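# Stack the desk carton onto the coffee-table carton stack

## Task

Take the carton that sits on the desk and set it centred on the top of the carton stack on the coffee table, with its orientation matching the cartons beneath it. The carton must stay there by itself with the robot not holding it. At the end the gripper must be open and released, and the arm and hand must be well away from the stack and not over it. The robot must not tip over or be left leaning.

## Robot and tools

Robot: a Hello Robot Stretch 4 with one arm. It has an omni-wheel base, a lift that slides up and down a mast, a telescoping arm that reaches straight ahead, a three-joint wrist (yaw, pitch, roll) and a two-finger gripper. It stands about 1.6 m tall. The base rim lies within 0.23 m of the base origin.

Frames: the base frame sits on the floor below the base centre, with x ahead, y to the left and z up. hand_pose is reported in this frame and marks a point between the open fingertips. When all wrist joints are at 0, its axes line up with the base frame's, but its printed position may be slightly off. The odometry frame is wherever the base frame was when the scene began. base_odometry comes only from wheel turns, so slipping shows up as travel. Its heading runs from -3.142 to 3.142, and positive is to the left.

execute_actions: the argument "actions" is a list holding one action, or an empty list to just read state and images. "cameras" picks which images come back: head_camera, head_left_camera, head_right_camera, wrist_camera or all. Leaving it out or null gives all; [] gives none. An action may contain:
- "base", with exactly one relative move measured from where the base last reported itself. translate_m (-2 to 2 m) drives forward (+) or back without turning. strafe_m (-2 to 2 m) slides left (+) or right. rotate_rad (-3.2 to 3.2) turns in place, counter-clockwise (+) seen from above.
- "joints": absolute targets keyed by joint name, not offsets. lift_m is 0 to 1.2 m. arm_m is extension, 0 to 0.55 m. wrist_yaw_rad is -1.134 to 4.276; 0 points ahead, + turns left, 3.14 is folded back, and above 3.4 the arm may block it. wrist_pitch_rad is -1.117 to 4.259; 0 is level and 1.57 points down. wrist_roll_rad is -1.117 to 4.259; at 0 the fingers are level, and + rolls clockwise as seen from behind. gripper_m is the fingertip gap, -0.038 to 0.141 m; negative values press the tips together. A joint counts as done within ±0.004 m for lift and arm, ±0.02 for yaw and roll, and ±0.05 for pitch. Targets beyond a joint's range get clipped and reported. Any other bad value or unknown key rejects the whole call.
- "pace": "slow", "default", "fast" or "max". The base reaches 0.1/0.3/0.4/0.6 m/s and 1/2/3/4 rad/s respectively. When lift_m is above 0.2, the lift height caps these speeds, down to 0.3 m/s and 1 rad/s at full height.
- "contact_limits": {"arm_m": 0 to 0.75}, which sets how hard the arm may push before it halts. The default is 0.5.
- {"end_of_arm": "enable_torque"} sent alone. It re-powers any wrist or gripper motor that has switched off.
All motions in one action begin together. A part you leave out may keep pushing toward its earlier target. If a stop is reported, the later execute_actions, wait and finished_scene calls in that same reply are skipped.

wait: {"seconds": 0 to 10}. It commands nothing and returns state and images. zoom_image: {"camera", "region": [x0,y0,x1,y1]} in pixels of that camera's most recent full image, at most 504x504. read_manual only returns licence texts. finished_scene: {"scene": n} closes the current scene, cannot be undone, and reports success.

Cameras: head_camera (420x560) sits on the mast top and looks forward and down. To look elsewhere you turn the base. head_left_camera and head_right_camera are fisheyes that look more steeply down and show the base and arm. wrist_camera (616x392) looks along the fingers, with the tips near the bottom of its image.

Result lines: base_status and joint_status give each motion's outcome. "done" for the base only means the wheels turned the commanded amount. "off_target" means it stopped short and may still be pushing. "contact_stop_at_<key>" means it hit something; the part drops its target and goes slack, so a slack lift can sag under load and slack wheels can roll. "limit_stop_at_tilt" means the robot leans past 6 degrees; lift, arm and wheels go slack until it leans less. "limit_stop_at_own_body" means self-collision; moving away from the body is allowed. This tends to happen with pitch below -0.2 combined with roll below -0.4 or above 4. "torque_fault" means a wrist or gripper motor went limp; send enable_torque. on_its_own describes what the call did not command, and "held at" there is a target, not a position. lidar_m lists 12 distances, one per 30 degree sector, starting straight ahead and going counter-clockwise (4th left, 7th behind, 10th right). "-" means nothing seen, or something closer than 0.25 m. It detects tabletops but can miss glass and thin legs. wrist_depth_mm is a 7x7 grid of depths, 100 to 2000 mm. turned_by_wheels and turned_by_imu disagreeing by more than about 0.1 rad suggests a collision or slipping. base_tilt is in degrees, forward and right positive, with a fixed bias of up to 1.5 degrees. motor_effort is in percent, positive toward higher joint values, and the bracketed number is the peak. For wheels, positive turns the base right. A carried load shifts the wrist_pitch effort away from 0.

Gripping: command a gripper_m smaller than the carton's width. Squeezing tighter pulls the object toward the wrist. Neither the reading nor "done" proves you are holding it; at targets of 0 or more, a firm grip shows as a change in gripper effort. If the tips stick on a surface, raise the lift. To unfold at the start, send lift_m 0.4 with wrist_yaw_rad 0.

Cautions: do not drive or turn with more than 1 kg held at arm_m above 0.2, especially at fast paces, because the robot can tip. Avoid steady hard pushes, especially with the gripper high. Avoid dropping, slamming or hitting the carton or the stack. A level gripper carrying more than about 2 kg can fault the wrist. Occasionally something nudges loose objects. Before finishing, open the gripper, then withdraw and lower or retract so that nothing is above the stack.

Each tool is called as name(argument=value, ...), one argument or row to a line, values as JSON.

## Session

execute_actions(
  actions=[],
)

Scene clock: 0.00 s.
base_odometry: x=+0.000 y=+0.000 heading=+0.000 (m, m, rad; odometry frame)
turned_by_wheels: +0.000 (rad since the last result)
turned_by_imu: +0.000 (rad since the last result)
base_tilt: forward=+0.1 right=+0.4 (deg)
lidar_m: 1.29 1.22 2.42 1.44 1.24 1.24 1.43 1.27 1.30 1.52 2.17 2.47
base_status: not commanded
joint_positions: lift_m=+0.169 arm_m=+0.000 wrist_yaw_rad=+3.114 wrist_pitch_rad=+0.008 wrist_roll_rad=+0.010 gripper_m=+0.057
joint_status: not commanded
motor_effort: lift_m=+21 arm_m=+0 wrist_yaw_rad=+0 wrist_pitch_rad=-7 wrist_roll_rad=+0 gripper_m=-1 wheel_0=+0 wheel_1=+0 wheel_2=+0 (%)
hand_pose: x=-0.1150 y=+0.0954 z=+0.3450 quat_wxyz=(+0.014, -0.004, +0.005, +1.000) (m; base frame)
wrist_depth_mm: - 125 - 1756 1397 1229 1078 / - 125 191 1661 1397 1205 1078 / 116 138 246 1708 1397 1229 1060 / 1808 - - 1618 1366 1182 1042 / 1336 1576 1756 1576 1336 1182 1025 / 904 866 917 1078 1229 1138 1025 / 683 699 - 854 842 1008 976
pictures: head_camera, head_left_camera, head_right_camera, wrist_camera
Images, in order (width x height): head_camera 420x560, head_left_camera 420x672, head_right_camera 420x672, wrist_camera 616x392.

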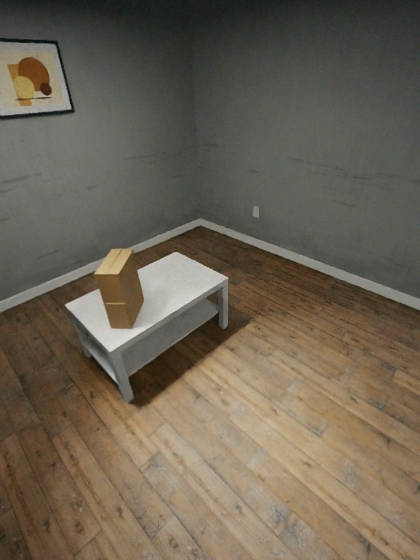

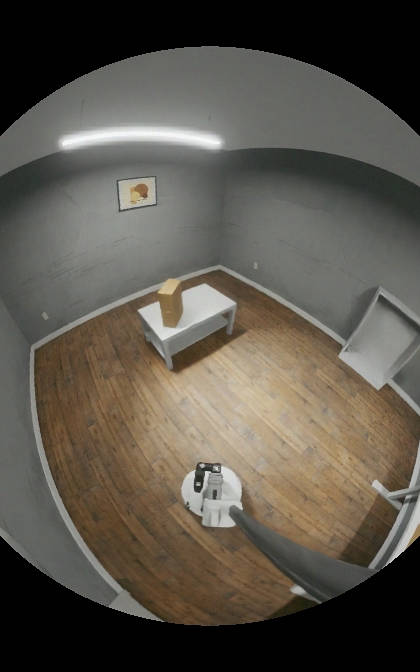

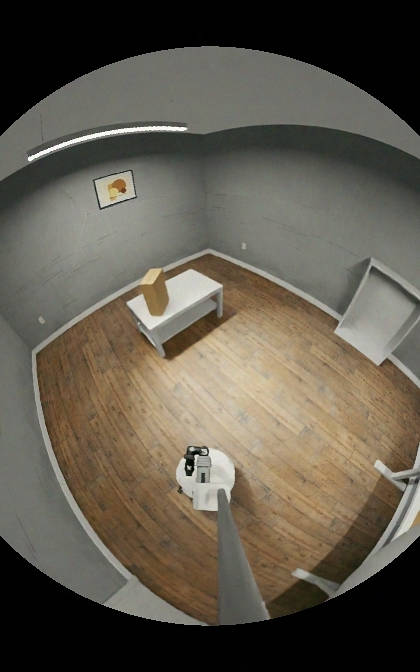

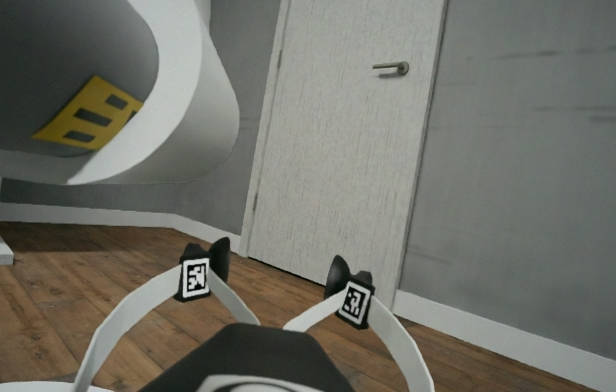

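execute_actions(
  actions=[
    {"base":{"rotate_rad":-1.9},"joints":{"lift_m":0.7,"wrist_yaw_rad":0,"gripper_m":0.141,"wrist_pitch_rad":0,"wrist_roll_rad":0},"pace":"fast"},
  ],
)

Scene clock: 4.90 s.
base_odometry: x=+0.000 y=+0.000 heading=-1.900 (m, m, rad; odometry frame)
turned_by_wheels: -1.900 (rad since the last result)
turned_by_imu: -1.932 (rad since the last result)
base_tilt: forward=+0.2 right=+0.5 (deg)
lidar_m: 1.30 2.28 2.16 1.70 1.20 1.40 1.88 1.33 1.24 1.29 1.71 1.23
base_status: done
joint_positions: lift_m=+0.700 arm_m=+0.000 wrist_yaw_rad=+0.000 wrist_pitch_rad=+0.002 wrist_roll_rad=+0.001 gripper_m=+0.141
joint_status: all done
motor_effort: lift_m=+25(24) arm_m=+0(0) wrist_yaw_rad=-2(6) wrist_pitch_rad=-7(9) wrist_roll_rad=-1(0) gripper_m=+0(3) wheel_0=+1(9) wheel_1=+0(5) wheel_2=+0(12) (%)
hand_pose: x=+0.4595 y=-0.0873 z=+0.8771 quat_wxyz=(+1.000, +0.000, +0.001, +0.000) (m; base frame)
wrist_depth_mm: - - - - 1808 1618 1576 / - - - - 1808 1661 1537 / - - - - 1808 1618 1499 / - - - - 1756 1661 1499 / - 211 1661 1205 1336 1618 1499 / - - 1661 1808 220 1118 1060 / 1499 1661 - 1863 1708 1576 1430
pictures: head_camera, head_left_camera, head_right_camera, wrist_camera
Images, in order (width x height): head_camera 420x560, head_left_camera 420x672, head_right_camera 420x672, wrist_camera 616x392.

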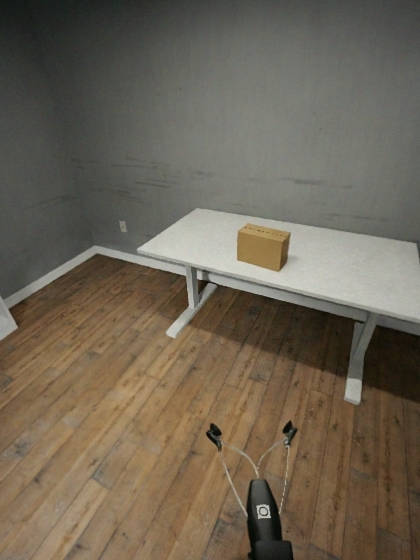

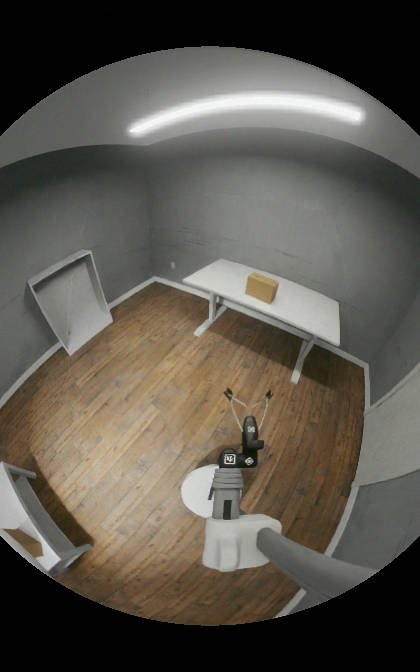

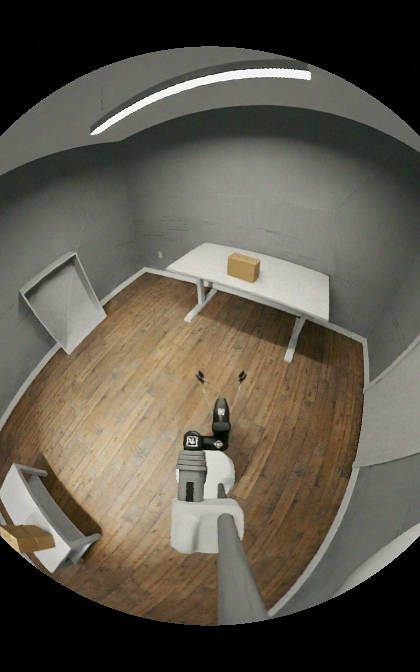

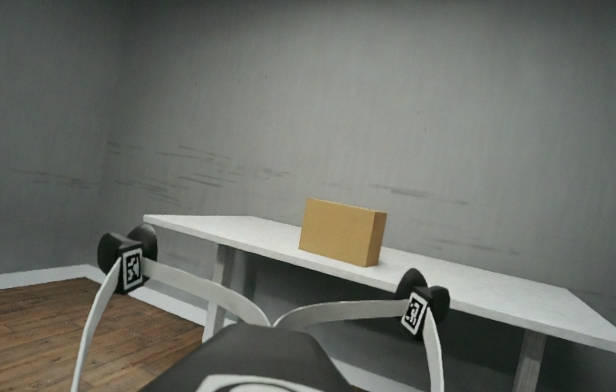

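execute_actions(
  actions=[
    {"base":{"rotate_rad":-0.42},"joints":{"wrist_pitch_rad":1.57,"wrist_roll_rad":1.57},"pace":"fast"},
  ],
  cameras=[],
)

execute_actions(
  actions=[
    {"base":{"strafe_m":0.43},"pace":"fast"},
  ],
  cameras=[],
)

execute_actions(
  actions=[
    {"base":{"translate_m":0.8},"joints":{"lift_m":1.15},"pace":"fast"},
  ],
)

Scene clock: 14.00 s.
base_odometry: x=+0.000 y=+0.000 heading=-2.320 (m, m, rad; odometry frame)
turned_by_wheels: -0.420 (rad since the last result)
turned_by_imu: -0.428 (rad since the last result)
base_tilt: forward=+0.1 right=+0.5 (deg)
lidar_m: 1.23 1.29 2.22 2.15 1.55 1.19 2.65 1.67 1.25 1.24 1.31 1.29
base_status: done
joint_positions: lift_m=+0.700 arm_m=+0.000 wrist_yaw_rad=+0.000 wrist_pitch_rad=+1.569 wrist_roll_rad=+1.569 gripper_m=+0.141
joint_status: all done
motor_effort: lift_m=+25(25) arm_m=+0(0) wrist_yaw_rad=+0(1) wrist_pitch_rad=+1(0) wrist_roll_rad=+2(4) gripper_m=+0(1) wheel_0=+1(8) wheel_1=+0(6) wheel_2=-1(9) (%)
hand_pose: x=+0.1714 y=-0.0874 z=+0.5893 quat_wxyz=(+0.501, +0.500, +0.500, -0.499) (m; base frame)
wrist_depth_mm: 778 778 788 798 809 820 820 / 788 788 788 809 820 820 831 / 788 788 798 809 820 820 831 / 788 788 809 609 609 820 831 / 788 210 809 603 609 469 842 / 788 798 809 609 219 627 854 / 798 809 - 609 615 842 831
pictures: none
No camera images: the call's "cameras" was empty. Leave "cameras" out to get every camera's image.

Scene clock: 16.37 s.
base_odometry: x=+0.315 y=-0.293 heading=-2.320 (m, m, rad; odometry frame)
turned_by_wheels: +0.000 (rad since the last result)
turned_by_imu: -0.001 (rad since the last result)
base_tilt: forward=+0.2 right=+0.5 (deg)
lidar_m: 1.27 1.37 1.77 1.76 2.18 1.11 1.08 2.27 1.74 1.67 1.74 1.30
base_status: done
joint_positions: lift_m=+0.700 arm_m=+0.000 wrist_yaw_rad=+0.000 wrist_pitch_rad=+1.570 wrist_roll_rad=+1.569 gripper_m=+0.141
joint_status: not commanded
motor_effort: lift_m=+25(25) arm_m=+0(0) wrist_yaw_rad=+0(0) wrist_pitch_rad=+2(1) wrist_roll_rad=+1(2) gripper_m=+1(1) wheel_0=+2(11) wheel_1=-1(11) wheel_2=+0(4) (%)
hand_pose: x=+0.1713 y=-0.0874 z=+0.5894 quat_wxyz=(+0.501, +0.500, +0.500, -0.499) (m; base frame)
wrist_depth_mm: 778 778 798 798 809 820 820 / 788 788 798 809 820 820 831 / 768 788 809 798 820 820 842 / 788 788 809 609 603 831 831 / 798 211 809 603 609 473 842 / 798 798 798 603 219 627 842 / 788 798 - 609 609 831 842
pictures: none
No camera images: the call's "cameras" was empty. Leave "cameras" out to get every camera's image.

Scene clock: 19.80 s.
base_odometry: x=-0.230 y=-0.879 heading=-2.320 (m, m, rad; odometry frame)
turned_by_wheels: +0.000 (rad since the last result)
turned_by_imu: -0.001 (rad since the last result)
base_tilt: forward=+0.1 right=+0.4 (deg)
lidar_m: 0.50 0.55 0.76 1.67 1.77 1.92 1.89 2.36 1.80 1.69 0.69 0.51
base_status: done
joint_positions: lift_m=+1.150 arm_m=+0.000 wrist_yaw_rad=+0.000 wrist_pitch_rad=+1.570 wrist_roll_rad=+1.569 gripper_m=+0.141
joint_status: all done
motor_effort: lift_m=+25(30) arm_m=+0(0) wrist_yaw_rad=+0(0) wrist_pitch_rad=-1(2) wrist_roll_rad=+2(2) gripper_m=+1(1) wheel_0=+0(7) wheel_1=+1(4) wheel_2=+0(8) (%)
hand_pose: x=+0.1713 y=-0.0874 z=+1.0394 quat_wxyz=(+0.501, +0.500, +0.500, -0.499) (m; base frame)
wrist_depth_mm: 521 1205 1205 1229 1255 1255 1255 / 525 1205 1205 1255 1229 1255 1281 / 525 1229 1229 1255 1255 1255 1255 / 525 1229 1229 1042 1255 1281 1281 / 539 211 1229 1042 1060 469 1281 / 1205 1229 1255 1060 220 1281 1281 / 1229 1229 - 1255 1281 1281 1308
pictures: head_camera, head_left_camera, head_right_camera, wrist_camera
Images, in order (width x height): head_camera 420x560, head_left_camera 420x672, head_right_camera 420x672, wrist_camera 616x392.

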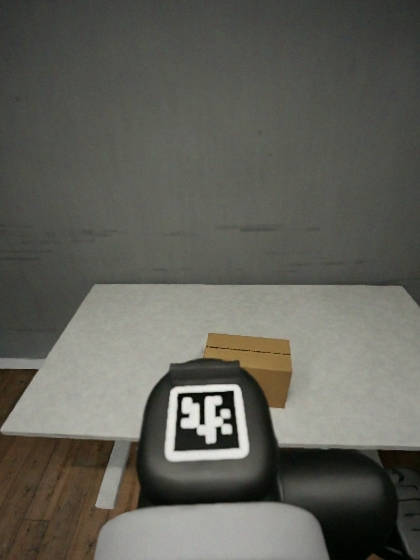

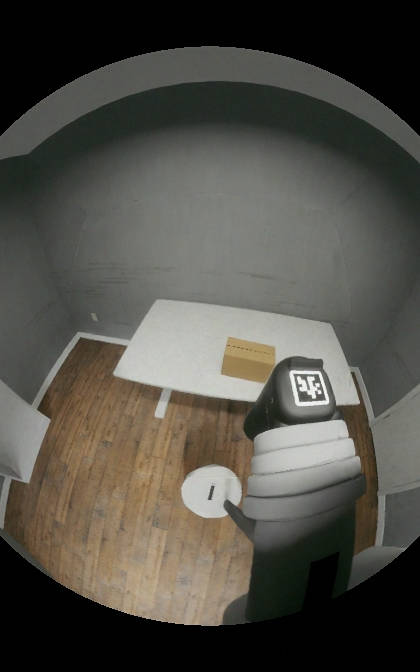

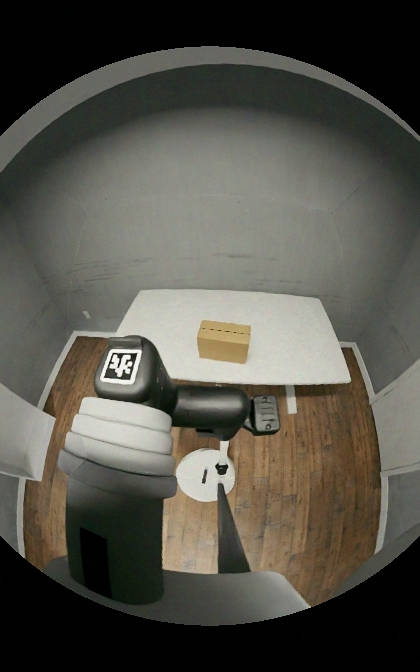

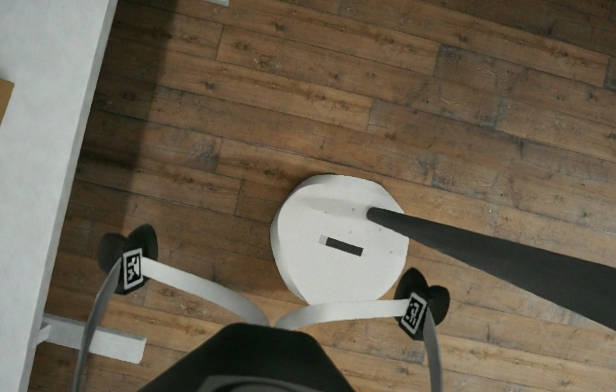

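execute_actions(
  actions=[
    {"base":{"translate_m":0.15},"joints":{"lift_m":1.06,"arm_m":0.34,"wrist_roll_rad":1.67},"pace":"fast"},
  ],
)

Scene clock: 25.07 s.
base_odometry: x=-0.332 y=-0.989 heading=-2.320 (m, m, rad; odometry frame)
turned_by_wheels: +0.000 (rad since the last result)
turned_by_imu: -0.001 (rad since the last result)
base_tilt: forward=+0.2 right=+0.5 (deg)
lidar_m: 0.33 0.37 0.55 1.66 1.78 2.10 2.04 2.36 1.78 1.69 0.49 0.34
base_status: done
joint_positions: lift_m=+1.060 arm_m=+0.338 wrist_yaw_rad=+0.000 wrist_pitch_rad=+1.570 wrist_roll_rad=+1.670 gripper_m=+0.141
joint_status: all done
motor_effort: lift_m=+16(23) arm_m=+9(10) wrist_yaw_rad=-1(1) wrist_pitch_rad=+0(1) wrist_roll_rad=+2(3) gripper_m=+0(0) wheel_0=+0(5) wheel_1=+1(7) wheel_2=+1(10) (%)
hand_pose: x=+0.5097 y=-0.0874 z=+0.9501 quat_wxyz=(+0.475, +0.524, +0.475, -0.524) (m; base frame)
wrist_depth_mm: 436 439 445 449 452 1160 1182 / 436 442 272 274 455 1182 1182 / 439 445 273 276 459 1182 1205 / 442 445 273 276 462 976 1182 / 442 211 276 278 462 976 1205 / 442 445 276 278 220 991 1229 / 449 449 - 462 466 1205 1205
pictures: head_camera, head_left_camera, head_right_camera, wrist_camera
Images, in order (width x height): head_camera 420x560, head_left_camera 420x672, head_right_camera 420x672, wrist_camera 616x392.

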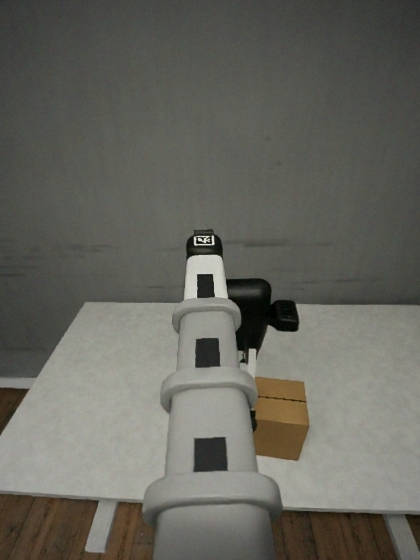

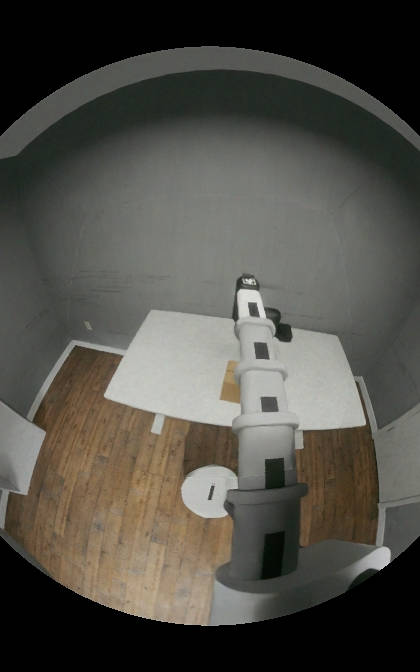

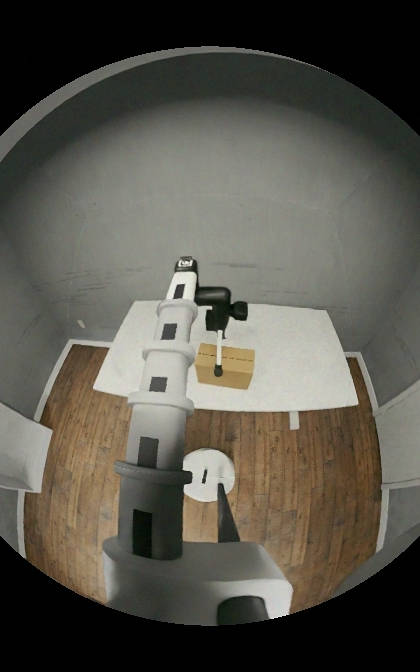

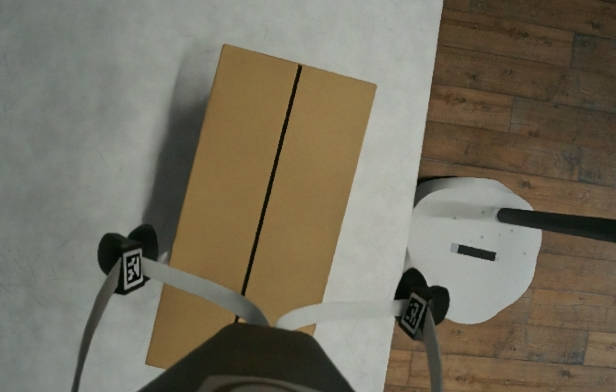

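execute_actions(
  actions=[
    {"base":{"strafe_m":-0.017},"joints":{"lift_m":1.035,"arm_m":0.359,"wrist_roll_rad":1.74}},
  ],
  cameras=["wrist_camera"],
)

Scene clock: 29.97 s.
base_odometry: x=-0.344 y=-0.977 heading=-2.320 (m, m, rad; odometry frame)
turned_by_wheels: +0.000 (rad since the last result)
turned_by_imu: -0.001 (rad since the last result)
base_tilt: forward=+0.2 right=+0.4 (deg)
lidar_m: 0.35 0.35 0.54 1.69 1.76 2.09 2.03 2.36 1.71 1.70 0.49 0.36
base_status: done
joint_positions: lift_m=+1.035 arm_m=+0.357 wrist_yaw_rad=+0.000 wrist_pitch_rad=+1.570 wrist_roll_rad=+1.739 gripper_m=+0.141
joint_status: all done
motor_effort: lift_m=+15(19) arm_m=+9(6) wrist_yaw_rad=+0(1) wrist_pitch_rad=-1(1) wrist_roll_rad=+2(4) gripper_m=+1(1) wheel_0=+0(7) wheel_1=+0(7) wheel_2=+0(5) (%)
hand_pose: x=+0.5286 y=-0.0874 z=+0.9252 quat_wxyz=(+0.456, +0.541, +0.456, -0.540) (m; base frame)
wrist_depth_mm: 413 415 418 427 430 1138 1160 / 410 415 418 251 430 1160 1160 / 415 418 249 251 433 1160 1160 / 418 421 250 252 433 946 1160 / 418 211 251 253 439 946 1160 / 421 424 251 254 220 991 1160 / 421 427 - 256 442 1182 1182
pictures: wrist_camera
Images, in order (width x height): wrist_camera 616x392.

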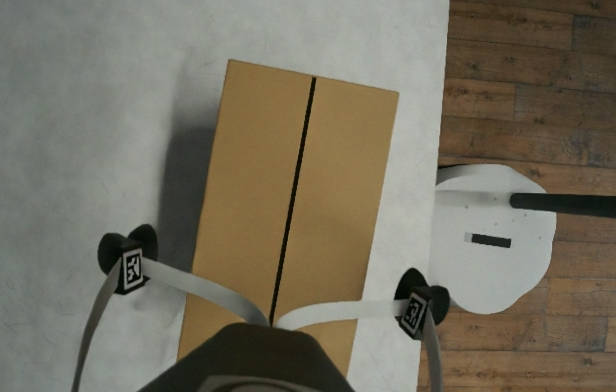

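execute_actions(
  actions=[
    {"joints":{"lift_m":0.965}},
  ],
  cameras=["wrist_camera"],
)

execute_actions(
  actions=[
    {"joints":{"gripper_m":0.04}},
  ],
  cameras=[],
)

execute_actions(
  actions=[
    {"joints":{"lift_m":1.06}},
  ],
)

Scene clock: 35.37 s.
base_odometry: x=-0.344 y=-0.977 heading=-2.320 (m, m, rad; odometry frame)
turned_by_wheels: +0.000 (rad since the last result)
turned_by_imu: -0.001 (rad since the last result)
base_tilt: forward=+0.2 right=+0.4 (deg)
lidar_m: 0.34 0.35 0.55 1.67 1.82 2.11 2.03 2.34 1.72 1.67 0.46 0.36
base_status: not commanded
joint_positions: lift_m=+0.966 arm_m=+0.357 wrist_yaw_rad=+0.000 wrist_pitch_rad=+1.570 wrist_roll_rad=+1.739 gripper_m=+0.141
joint_status: all done
motor_effort: lift_m=+10(11) arm_m=+9(9) wrist_yaw_rad=+0(0) wrist_pitch_rad=-3(2) wrist_roll_rad=+1(2) gripper_m=+2(0) wheel_0=+0(0) wheel_1=+0(0) wheel_2=+0(0) (%)
hand_pose: x=+0.5285 y=-0.0874 z=+0.8556 quat_wxyz=(+0.456, +0.540, +0.456, -0.540) (m; base frame)
wrist_depth_mm: 349 351 355 359 362 1078 1098 / 349 355 182 184 186 1078 1098 / 351 355 183 185 186 1098 1098 / 353 357 183 185 187 878 878 / 353 198 185 186 188 878 891 / 355 359 185 186 189 878 1118 / 357 359 - 188 373 1118 1118
pictures: wrist_camera
Images, in order (width x height): wrist_camera 616x392.

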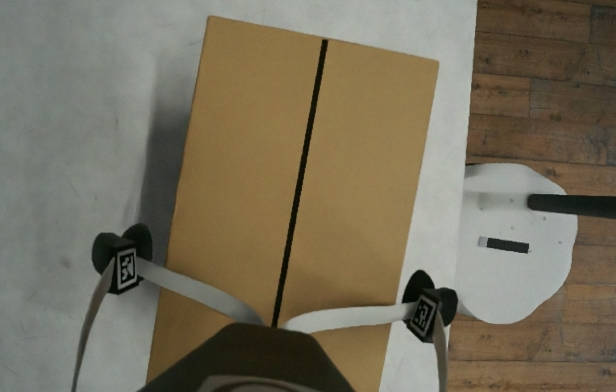

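Scene clock: 37.37 s.
base_odometry: x=-0.344 y=-0.977 heading=-2.320 (m, m, rad; odometry frame)
turned_by_wheels: +0.000 (rad since the last result)
turned_by_imu: +0.000 (rad since the last result)
base_tilt: forward=+0.2 right=+0.5 (deg)
lidar_m: 0.31 0.37 0.54 1.68 1.78 2.12 2.03 2.35 1.75 1.67 0.41 0.36
base_status: not commanded
joint_positions: lift_m=+0.965 arm_m=+0.357 wrist_yaw_rad=+0.000 wrist_pitch_rad=+1.570 wrist_roll_rad=+1.739 gripper_m=+0.041
joint_status: all done
motor_effort: lift_m=+16(16) arm_m=+9(8) wrist_yaw_rad=+0(1) wrist_pitch_rad=-2(6) wrist_roll_rad=+1(2) gripper_m=-31(30) wheel_0=+0(0) wheel_1=+0(0) wheel_2=+0(0) (%)
hand_pose: x=+0.5286 y=-0.0874 z=+0.8551 quat_wxyz=(+0.456, +0.541, +0.456, -0.540) (m; base frame)
wrist_depth_mm: 345 347 162 163 359 1078 1078 / 347 351 162 164 166 1098 1078 / 349 349 163 164 167 1078 1098 / 347 353 163 165 167 878 891 / 351 174 164 166 168 878 891 / 351 168 165 167 168 891 1098 / 355 355 - 126 176 1098 1118
pictures: none
No camera images: the call's "cameras" was empty. Leave "cameras" out to get every camera's image.

Scene clock: 38.77 s.
base_odometry: x=-0.344 y=-0.977 heading=-2.320 (m, m, rad; odometry frame)
turned_by_wheels: +0.000 (rad since the last result)
turned_by_imu: +0.000 (rad since the last result)
base_tilt: forward=+0.2 right=+0.4 (deg)
lidar_m: 0.34 0.34 0.53 1.69 1.79 2.09 2.03 2.34 1.71 1.70 0.48 0.35
base_status: not commanded
joint_positions: lift_m=+1.060 arm_m=+0.357 wrist_yaw_rad=+0.000 wrist_pitch_rad=+1.570 wrist_roll_rad=+1.739 gripper_m=+0.041
joint_status: all done
motor_effort: lift_m=+26(28) arm_m=+9(9) wrist_yaw_rad=+0(1) wrist_pitch_rad=-1(0) wrist_roll_rad=+2(2) gripper_m=-32(30) wheel_0=+0(0) wheel_1=+0(0) wheel_2=+0(0) (%)
hand_pose: x=+0.5286 y=-0.0874 z=+0.9493 quat_wxyz=(+0.456, +0.541, +0.456, -0.540) (m; base frame)
wrist_depth_mm: 433 436 162 163 449 1182 1160 / 436 439 162 164 166 1160 1205 / 436 442 163 165 167 1205 1205 / 439 439 163 165 167 976 1205 / 442 174 164 166 168 976 1205 / 439 169 164 167 169 991 1205 / 445 449 - 126 176 1205 1229
pictures: head_camera, head_left_camera, head_right_camera, wrist_camera
Images, in order (width x height): head_camera 420x560, head_left_camera 420x672, head_right_camera 420x672, wrist_camera 616x392.

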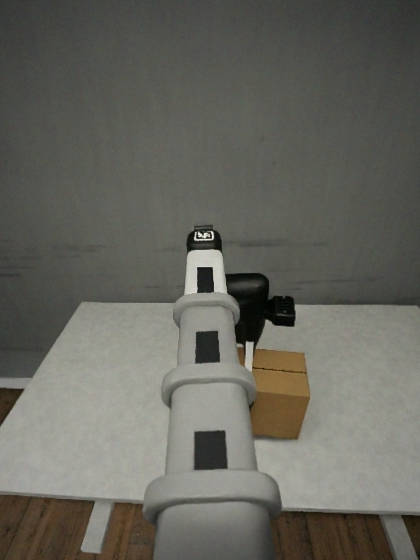

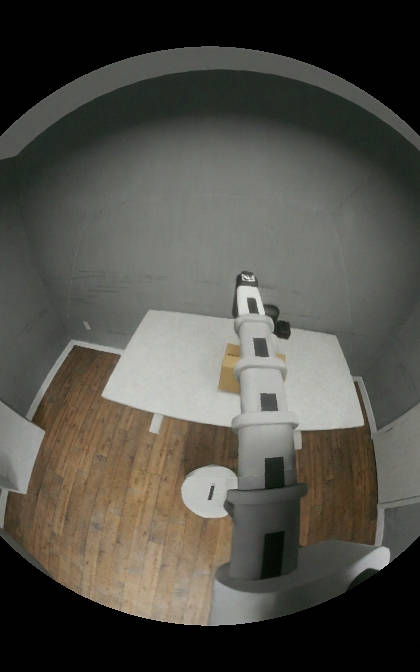

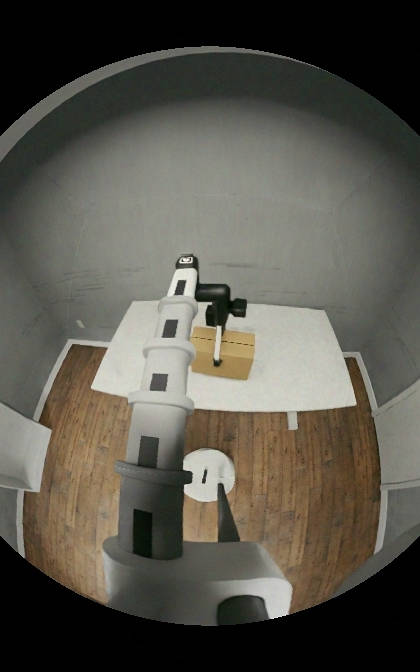

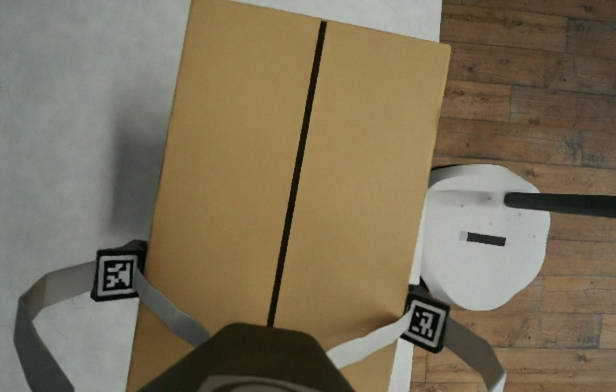

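execute_actions(
  actions=[
    {"base":{"translate_m":-1.45},"joints":{"arm_m":0.05,"wrist_roll_rad":0},"pace":"fast"},
  ],
  cameras=[],
)

execute_actions(
  actions=[
    {"base":{"rotate_rad":2.33},"joints":{"lift_m":1.15}},
  ],
  cameras=[],
)

execute_actions(
  actions=[
    {"base":{"strafe_m":0.53},"pace":"fast"},
  ],
)

Scene clock: 50.00 s.
base_odometry: x=+0.643 y=+0.085 heading=-2.320 (m, m, rad; odometry frame)
turned_by_wheels: +0.000 (rad since the last result)
turned_by_imu: -0.001 (rad since the last result)
base_tilt: forward=+0.2 right=+0.4 (deg)
lidar_m: 1.76 1.89 1.86 2.09 0.83 0.63 0.61 2.23 1.68 1.64 1.69 0.30
base_status: done
joint_positions: lift_m=+1.060 arm_m=+0.052 wrist_yaw_rad=+0.000 wrist_pitch_rad=+1.570 wrist_roll_rad=+0.001 gripper_m=+0.041
joint_status: all done
motor_effort: lift_m=+26(26) arm_m=-9(14) wrist_yaw_rad=+0(0) wrist_pitch_rad=-2(0) wrist_roll_rad=-1(6) gripper_m=-32(31) wheel_0=+0(5) wheel_1=+1(6) wheel_2=+0(14) (%)
hand_pose: x=+0.2226 y=-0.0874 z=+0.9493 quat_wxyz=(+0.707, +0.000, +0.707, +0.000) (m; base frame)
wrist_depth_mm: 1118 1118 162 164 1160 1182 1205 / 1118 1138 162 164 166 1160 1182 / 1098 1138 163 165 167 1182 1205 / 1138 1118 163 166 167 1182 1205 / 1118 174 164 166 168 1182 1205 / 1118 169 164 167 168 1182 1229 / 1138 1138 - 127 176 1182 1205
pictures: none
No camera images: the call's "cameras" was empty. Leave "cameras" out to get every camera's image.

Scene clock: 52.93 s.
base_odometry: x=+0.643 y=+0.085 heading=+0.010 (m, m, rad; odometry frame)
turned_by_wheels: +2.330 (rad since the last result)
turned_by_imu: +2.367 (rad since the last result)
base_tilt: forward=+0.2 right=+0.4 (deg)
lidar_m: 0.30 0.59 2.14 1.83 1.62 1.61 1.89 1.81 1.79 2.07 1.88 0.30
base_status: done
joint_positions: lift_m=+1.150 arm_m=+0.052 wrist_yaw_rad=+0.000 wrist_pitch_rad=+1.570 wrist_roll_rad=+0.001 gripper_m=+0.041
joint_status: all done
motor_effort: lift_m=+26(27) arm_m=-9(9) wrist_yaw_rad=+1(1) wrist_pitch_rad=+2(0) wrist_roll_rad=-1(1) gripper_m=-32(32) wheel_0=-1(6) wheel_1=-2(6) wheel_2=+1(7) (%)
hand_pose: x=+0.2226 y=-0.0874 z=+1.0393 quat_wxyz=(+0.707, +0.000, +0.707, +0.000) (m; base frame)
wrist_depth_mm: 1182 788 162 163 1229 1255 1281 / 1205 1205 162 164 166 1281 1281 / 1205 1205 163 165 167 1281 1281 / 1229 1229 163 165 167 1255 1255 / 1229 174 164 166 168 1281 1308 / 1205 168 164 167 169 1308 1308 / 1205 1205 - 127 176 1281 1308
pictures: none
No camera images: the call's "cameras" was empty. Leave "cameras" out to get every camera's image.

Scene clock: 55.93 s.
base_odometry: x=+0.638 y=+0.615 heading=+0.011 (m, m, rad; odometry frame)
turned_by_wheels: +0.000 (rad since the last result)
turned_by_imu: -0.001 (rad since the last result)
base_tilt: forward=+0.2 right=+0.5 (deg)
lidar_m: 0.29 0.87 1.78 1.40 1.20 1.22 1.47 2.17 2.17 2.52 2.37 0.31
base_status: done
joint_positions: lift_m=+1.150 arm_m=+0.052 wrist_yaw_rad=+0.000 wrist_pitch_rad=+1.570 wrist_roll_rad=+0.001 gripper_m=+0.041
joint_status: not commanded
motor_effort: lift_m=+25(25) arm_m=-9(9) wrist_yaw_rad=+0(1) wrist_pitch_rad=-3(1) wrist_roll_rad=-1(1) gripper_m=-31(31) wheel_0=+1(8) wheel_1=+1(7) wheel_2=+2(2) (%)
hand_pose: x=+0.2226 y=-0.0874 z=+1.0393 quat_wxyz=(+0.707, +0.000, +0.707, +0.000) (m; base frame)
wrist_depth_mm: 1205 1229 161 163 691 1281 1281 / 1182 1229 162 164 166 1255 1281 / 1205 1229 163 165 167 1281 1308 / 1205 1205 163 165 167 1255 1281 / 1205 174 164 166 168 1281 1308 / 1205 168 164 167 168 1281 1281 / 1229 1229 - 127 176 1308 1308
pictures: head_camera, head_left_camera, head_right_camera, wrist_camera
Images, in order (width x height): head_camera 420x560, head_left_camera 420x672, head_right_camera 420x672, wrist_camera 616x392.

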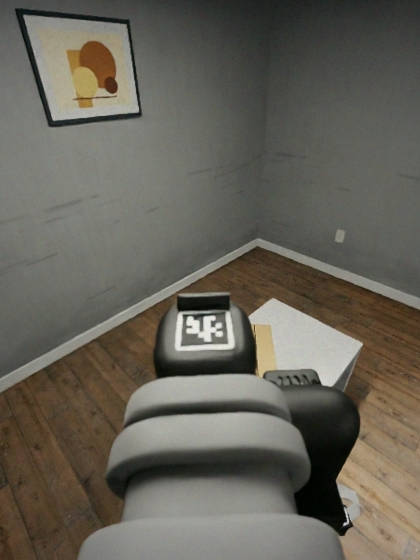

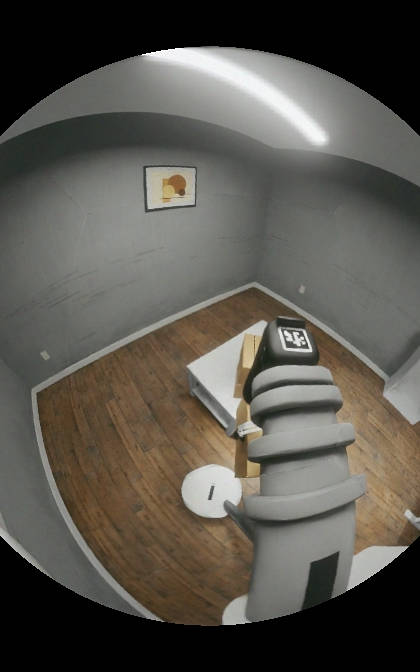

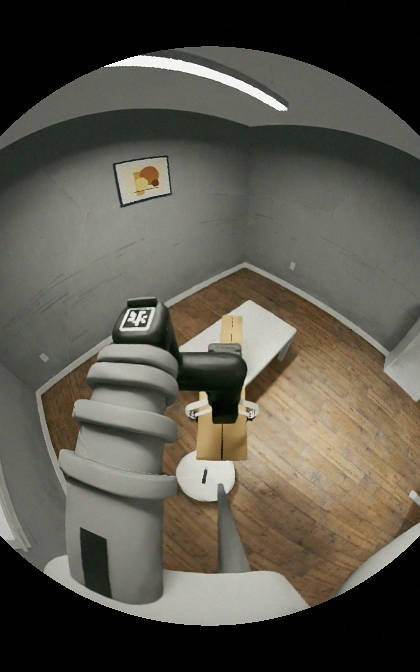

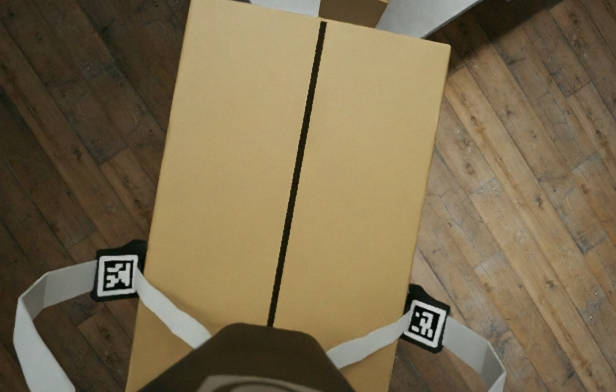

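execute_actions(
  actions=[
    {"base":{"strafe_m":-0.055},"joints":{"lift_m":1.08}},
  ],
  cameras=[],
)

execute_actions(
  actions=[
    {"base":{"translate_m":0.12},"joints":{"arm_m":0.25}},
  ],
)

Scene clock: 62.60 s.
base_odometry: x=+0.638 y=+0.560 heading=+0.010 (m, m, rad; odometry frame)
turned_by_wheels: +0.000 (rad since the last result)
turned_by_imu: -0.001 (rad since the last result)
base_tilt: forward=+0.2 right=+0.4 (deg)
lidar_m: 0.27 0.74 1.81 1.44 1.22 1.26 1.51 2.12 2.13 2.43 2.34 0.30
base_status: done
joint_positions: lift_m=+1.080 arm_m=+0.052 wrist_yaw_rad=+0.000 wrist_pitch_rad=+1.570 wrist_roll_rad=+0.001 gripper_m=+0.041
joint_status: all done
motor_effort: lift_m=+16(23) arm_m=-8(9) wrist_yaw_rad=+0(0) wrist_pitch_rad=-3(3) wrist_roll_rad=-1(1) gripper_m=-30(31) wheel_0=-2(9) wheel_1=-2(6) wheel_2=+1(1) (%)
hand_pose: x=+0.2226 y=-0.0874 z=+0.9701 quat_wxyz=(+0.707, +0.000, +0.707, +0.000) (m; base frame)
wrist_depth_mm: 1138 1138 162 163 741 1182 1205 / 1138 1138 162 164 166 1182 1205 / 1138 1160 163 165 167 1205 1205 / 1138 1160 163 165 167 1205 1229 / 1138 174 164 167 168 1205 1255 / 1138 168 164 167 168 1205 1229 / 1160 1160 - 127 176 1205 1229
pictures: none
No camera images: the call's "cameras" was empty. Leave "cameras" out to get every camera's image.

Scene clock: 64.30 s.
base_odometry: x=+0.758 y=+0.561 heading=+0.011 (m, m, rad; odometry frame)
turned_by_wheels: +0.000 (rad since the last result)
turned_by_imu: +0.000 (rad since the last result)
base_tilt: forward=+0.2 right=+0.4 (deg)
lidar_m: 0.26 0.61 1.73 1.53 1.33 1.35 1.62 2.19 2.23 2.37 2.28 0.28
base_status: done
joint_positions: lift_m=+1.080 arm_m=+0.248 wrist_yaw_rad=+0.000 wrist_pitch_rad=+1.570 wrist_roll_rad=+0.000 gripper_m=+0.041
joint_status: all done
motor_effort: lift_m=+16(16) arm_m=+9(12) wrist_yaw_rad=+0(0) wrist_pitch_rad=+0(2) wrist_roll_rad=-1(1) gripper_m=-31(31) wheel_0=+2(4) wheel_1=+2(2) wheel_2=+1(6) (%)
hand_pose: x=+0.4196 y=-0.0874 z=+0.9701 quat_wxyz=(+0.707, +0.000, +0.707, +0.000) (m; base frame)
wrist_depth_mm: 1138 723 162 163 384 750 759 / 1138 1118 162 164 166 750 1205 / 1138 1160 163 165 167 1205 1205 / 1160 1160 163 165 167 1205 1205 / 1138 174 164 166 168 1205 1229 / 1138 168 164 167 168 1229 1229 / 1160 1160 - 126 176 1229 1255
pictures: head_camera, head_left_camera, head_right_camera, wrist_camera
Images, in order (width x height): head_camera 420x560, head_left_camera 420x672, head_right_camera 420x672, wrist_camera 616x392.

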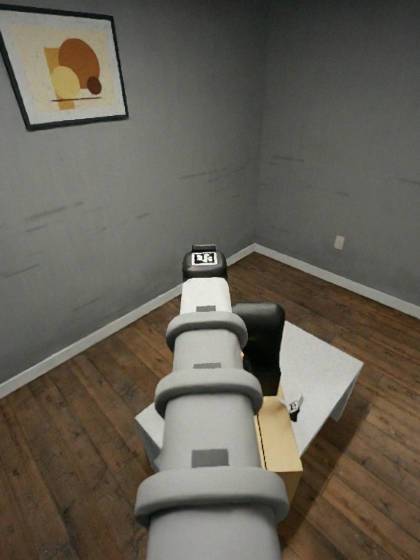

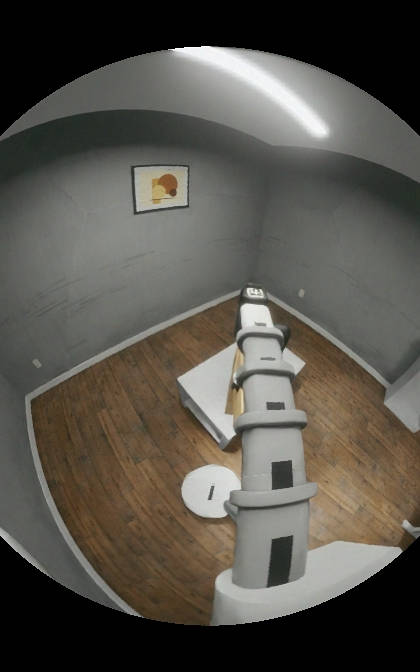

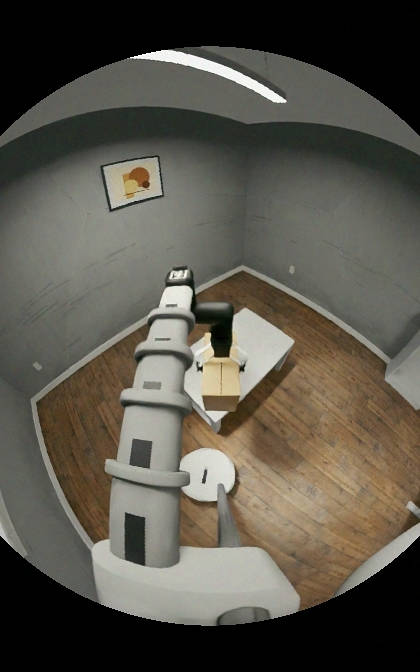

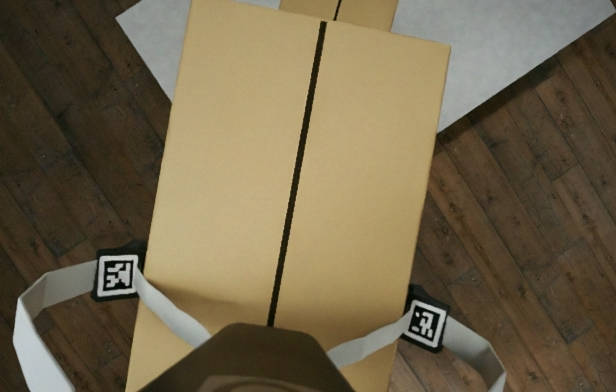

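execute_actions(
  actions=[
    {"joints":{"arm_m":0.33}},
  ],
  cameras=["wrist_camera"],
)

zoom_image(
  camera="wrist_camera",
  region=[240,0,440,80],
)

Scene clock: 70.30 s.
base_odometry: x=+0.758 y=+0.561 heading=+0.011 (m, m, rad; odometry frame)
turned_by_wheels: +0.000 (rad since the last result)
turned_by_imu: -0.001 (rad since the last result)
base_tilt: forward=+0.1 right=+0.4 (deg)
lidar_m: 0.34 0.61 1.73 1.55 1.31 1.36 1.62 2.22 2.22 2.39 2.27 0.36
base_status: not commanded
joint_positions: lift_m=+1.080 arm_m=+0.328 wrist_yaw_rad=+0.000 wrist_pitch_rad=+1.570 wrist_roll_rad=+0.000 gripper_m=+0.041
joint_status: all done
motor_effort: lift_m=+16(16) arm_m=+9(11) wrist_yaw_rad=+0(0) wrist_pitch_rad=-1(0) wrist_roll_rad=+0(1) gripper_m=-31(32) wheel_0=+2(2) wheel_1=+2(2) wheel_2=+1(1) (%)
hand_pose: x=+0.4996 y=-0.0874 z=+0.9701 quat_wxyz=(+0.707, +0.000, +0.707, +0.000) (m; base frame)
wrist_depth_mm: 1118 1118 162 163 384 750 759 / 1118 723 162 164 166 750 1205 / 1138 1138 163 164 167 1205 1229 / 1138 1160 163 165 167 1205 1205 / 1138 174 164 166 168 1205 1229 / 1138 168 165 167 168 1229 1229 / 1160 1138 - 126 176 1205 1229
pictures: wrist_camera
Images, in order (width x height): wrist_camera 616x392.

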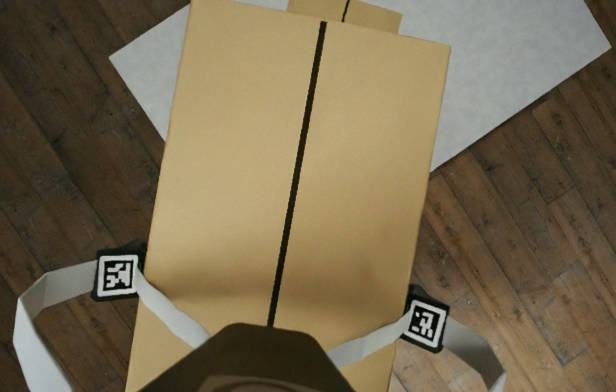

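Region (240, 0, 440, 80) of wrist_camera's 616x392 image, scaled by 2.520; it fills the top 202 rows of this view, and the rest is white.

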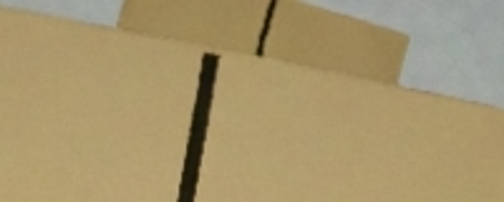

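execute_actions(
  actions=[
    {"base":{"strafe_m":-0.01},"joints":{"arm_m":0.451,"wrist_roll_rad":0.1}},
  ],
  cameras=[],
)

execute_actions(
  actions=[
    {"joints":{"lift_m":1.05}},
  ],
)

zoom_image(
  camera="head_right_camera",
  region=[170,290,290,430],
)

zoom_image(
  camera="head_left_camera",
  region=[190,290,310,430],
)

Scene clock: 76.63 s.
base_odometry: x=+0.758 y=+0.551 heading=+0.011 (m, m, rad; odometry frame)
turned_by_wheels: +0.000 (rad since the last result)
turned_by_imu: -0.001 (rad since the last result)
base_tilt: forward=+0.2 right=+0.4 (deg)
lidar_m: 0.31 0.61 1.73 1.52 1.32 1.36 1.60 2.21 2.21 2.38 2.26 0.43
base_status: done
joint_positions: lift_m=+1.080 arm_m=+0.449 wrist_yaw_rad=+0.000 wrist_pitch_rad=+1.570 wrist_roll_rad=+0.099 gripper_m=+0.041
joint_status: all done
motor_effort: lift_m=+16(16) arm_m=+9(9) wrist_yaw_rad=+0(0) wrist_pitch_rad=-2(0) wrist_roll_rad=+2(4) gripper_m=-31(31) wheel_0=+1(9) wheel_1=-1(4) wheel_2=+0(3) (%)
hand_pose: x=+0.6206 y=-0.0874 z=+0.9701 quat_wxyz=(+0.706, +0.035, +0.706, -0.035) (m; base frame)
wrist_depth_mm: 1138 1138 162 163 732 750 1205 / 1138 1138 162 164 166 741 759 / 1118 723 162 165 167 759 1205 / 1138 1160 163 166 167 1205 1229 / 1138 174 164 166 168 1229 1205 / 1138 169 164 167 168 1205 1205 / 1138 1160 - 126 176 1205 1229
pictures: none
No camera images: the call's "cameras" was empty. Leave "cameras" out to get every camera's image.

Scene clock: 77.57 s.
base_odometry: x=+0.758 y=+0.551 heading=+0.011 (m, m, rad; odometry frame)
turned_by_wheels: +0.000 (rad since the last result)
turned_by_imu: +0.000 (rad since the last result)
base_tilt: forward=+0.2 right=+0.4 (deg)
lidar_m: 0.35 0.60 1.74 1.54 1.35 1.38 1.62 2.19 2.23 2.34 2.30 0.42
base_status: not commanded
joint_positions: lift_m=+1.050 arm_m=+0.449 wrist_yaw_rad=+0.000 wrist_pitch_rad=+1.570 wrist_roll_rad=+0.099 gripper_m=+0.041
joint_status: all done
motor_effort: lift_m=+16(18) arm_m=+9(9) wrist_yaw_rad=+0(0) wrist_pitch_rad=+1(2) wrist_roll_rad=+2(2) gripper_m=-31(31) wheel_0=+0(0) wheel_1=-1(1) wheel_2=+0(0) (%)
hand_pose: x=+0.6206 y=-0.0874 z=+0.9401 quat_wxyz=(+0.706, +0.035, +0.706, -0.035) (m; base frame)
wrist_depth_mm: 1098 1118 162 163 699 715 723 / 1118 1098 162 164 166 723 723 / 1098 691 163 164 166 723 1182 / 1118 691 163 165 167 1160 1182 / 1118 174 164 166 168 1182 1182 / 1118 168 165 167 169 1182 1205 / 1118 1138 - 127 176 1182 1205
pictures: head_camera, head_left_camera, head_right_camera, wrist_camera
Images, in order (width x height): head_camera 420x560, head_left_camera 420x672, head_right_camera 420x672, wrist_camera 616x392.

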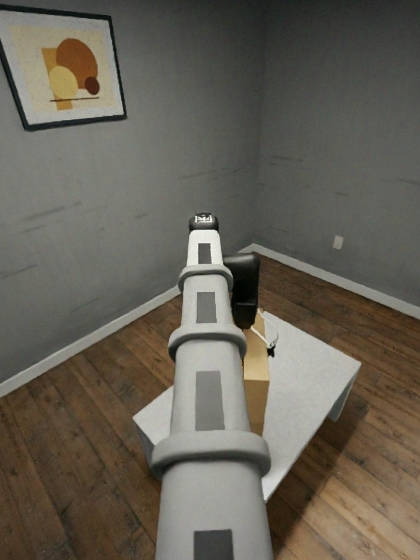

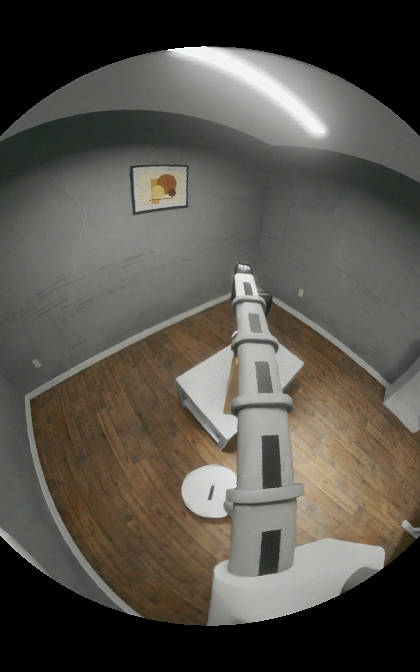

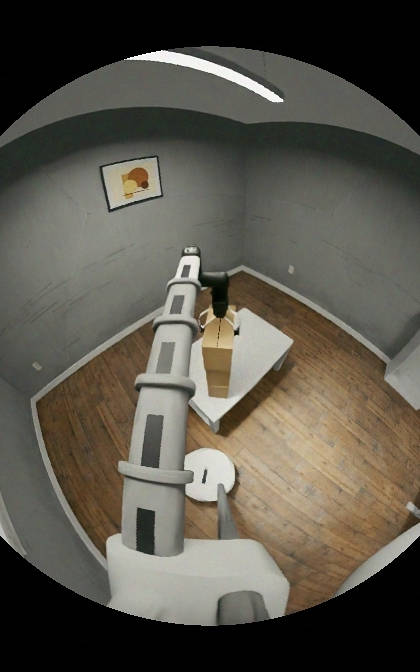

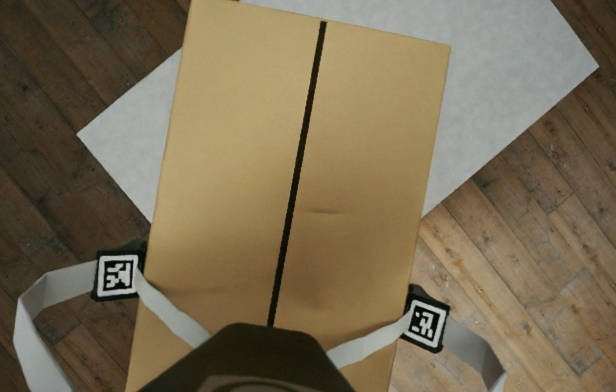

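Region (170, 290, 290, 430) of head_right_camera's 420x672 image, scaled by 3.600, with more detail than that image has; it fills the left 432 columns of this view, and the rest is white.

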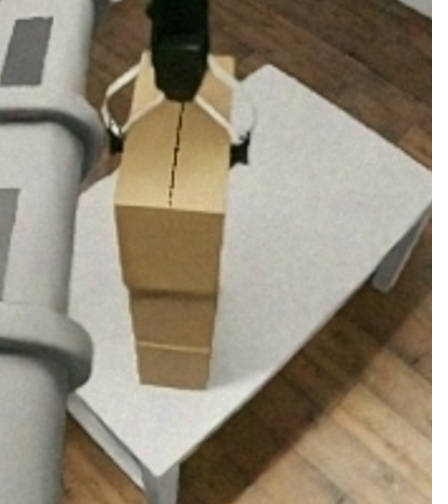

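Region (190, 290, 310, 430) of head_left_camera's 420x672 image, scaled by 3.600, with more detail than that image has; it fills the left 432 columns of this view, and the rest is white.

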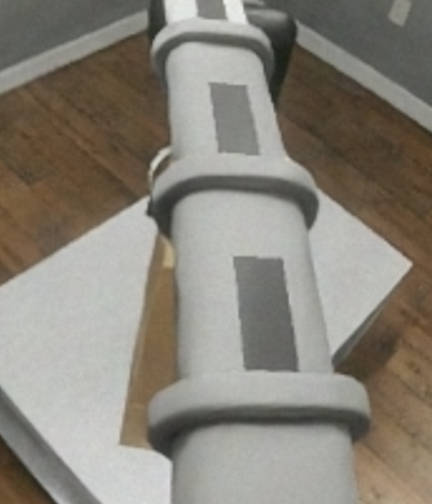

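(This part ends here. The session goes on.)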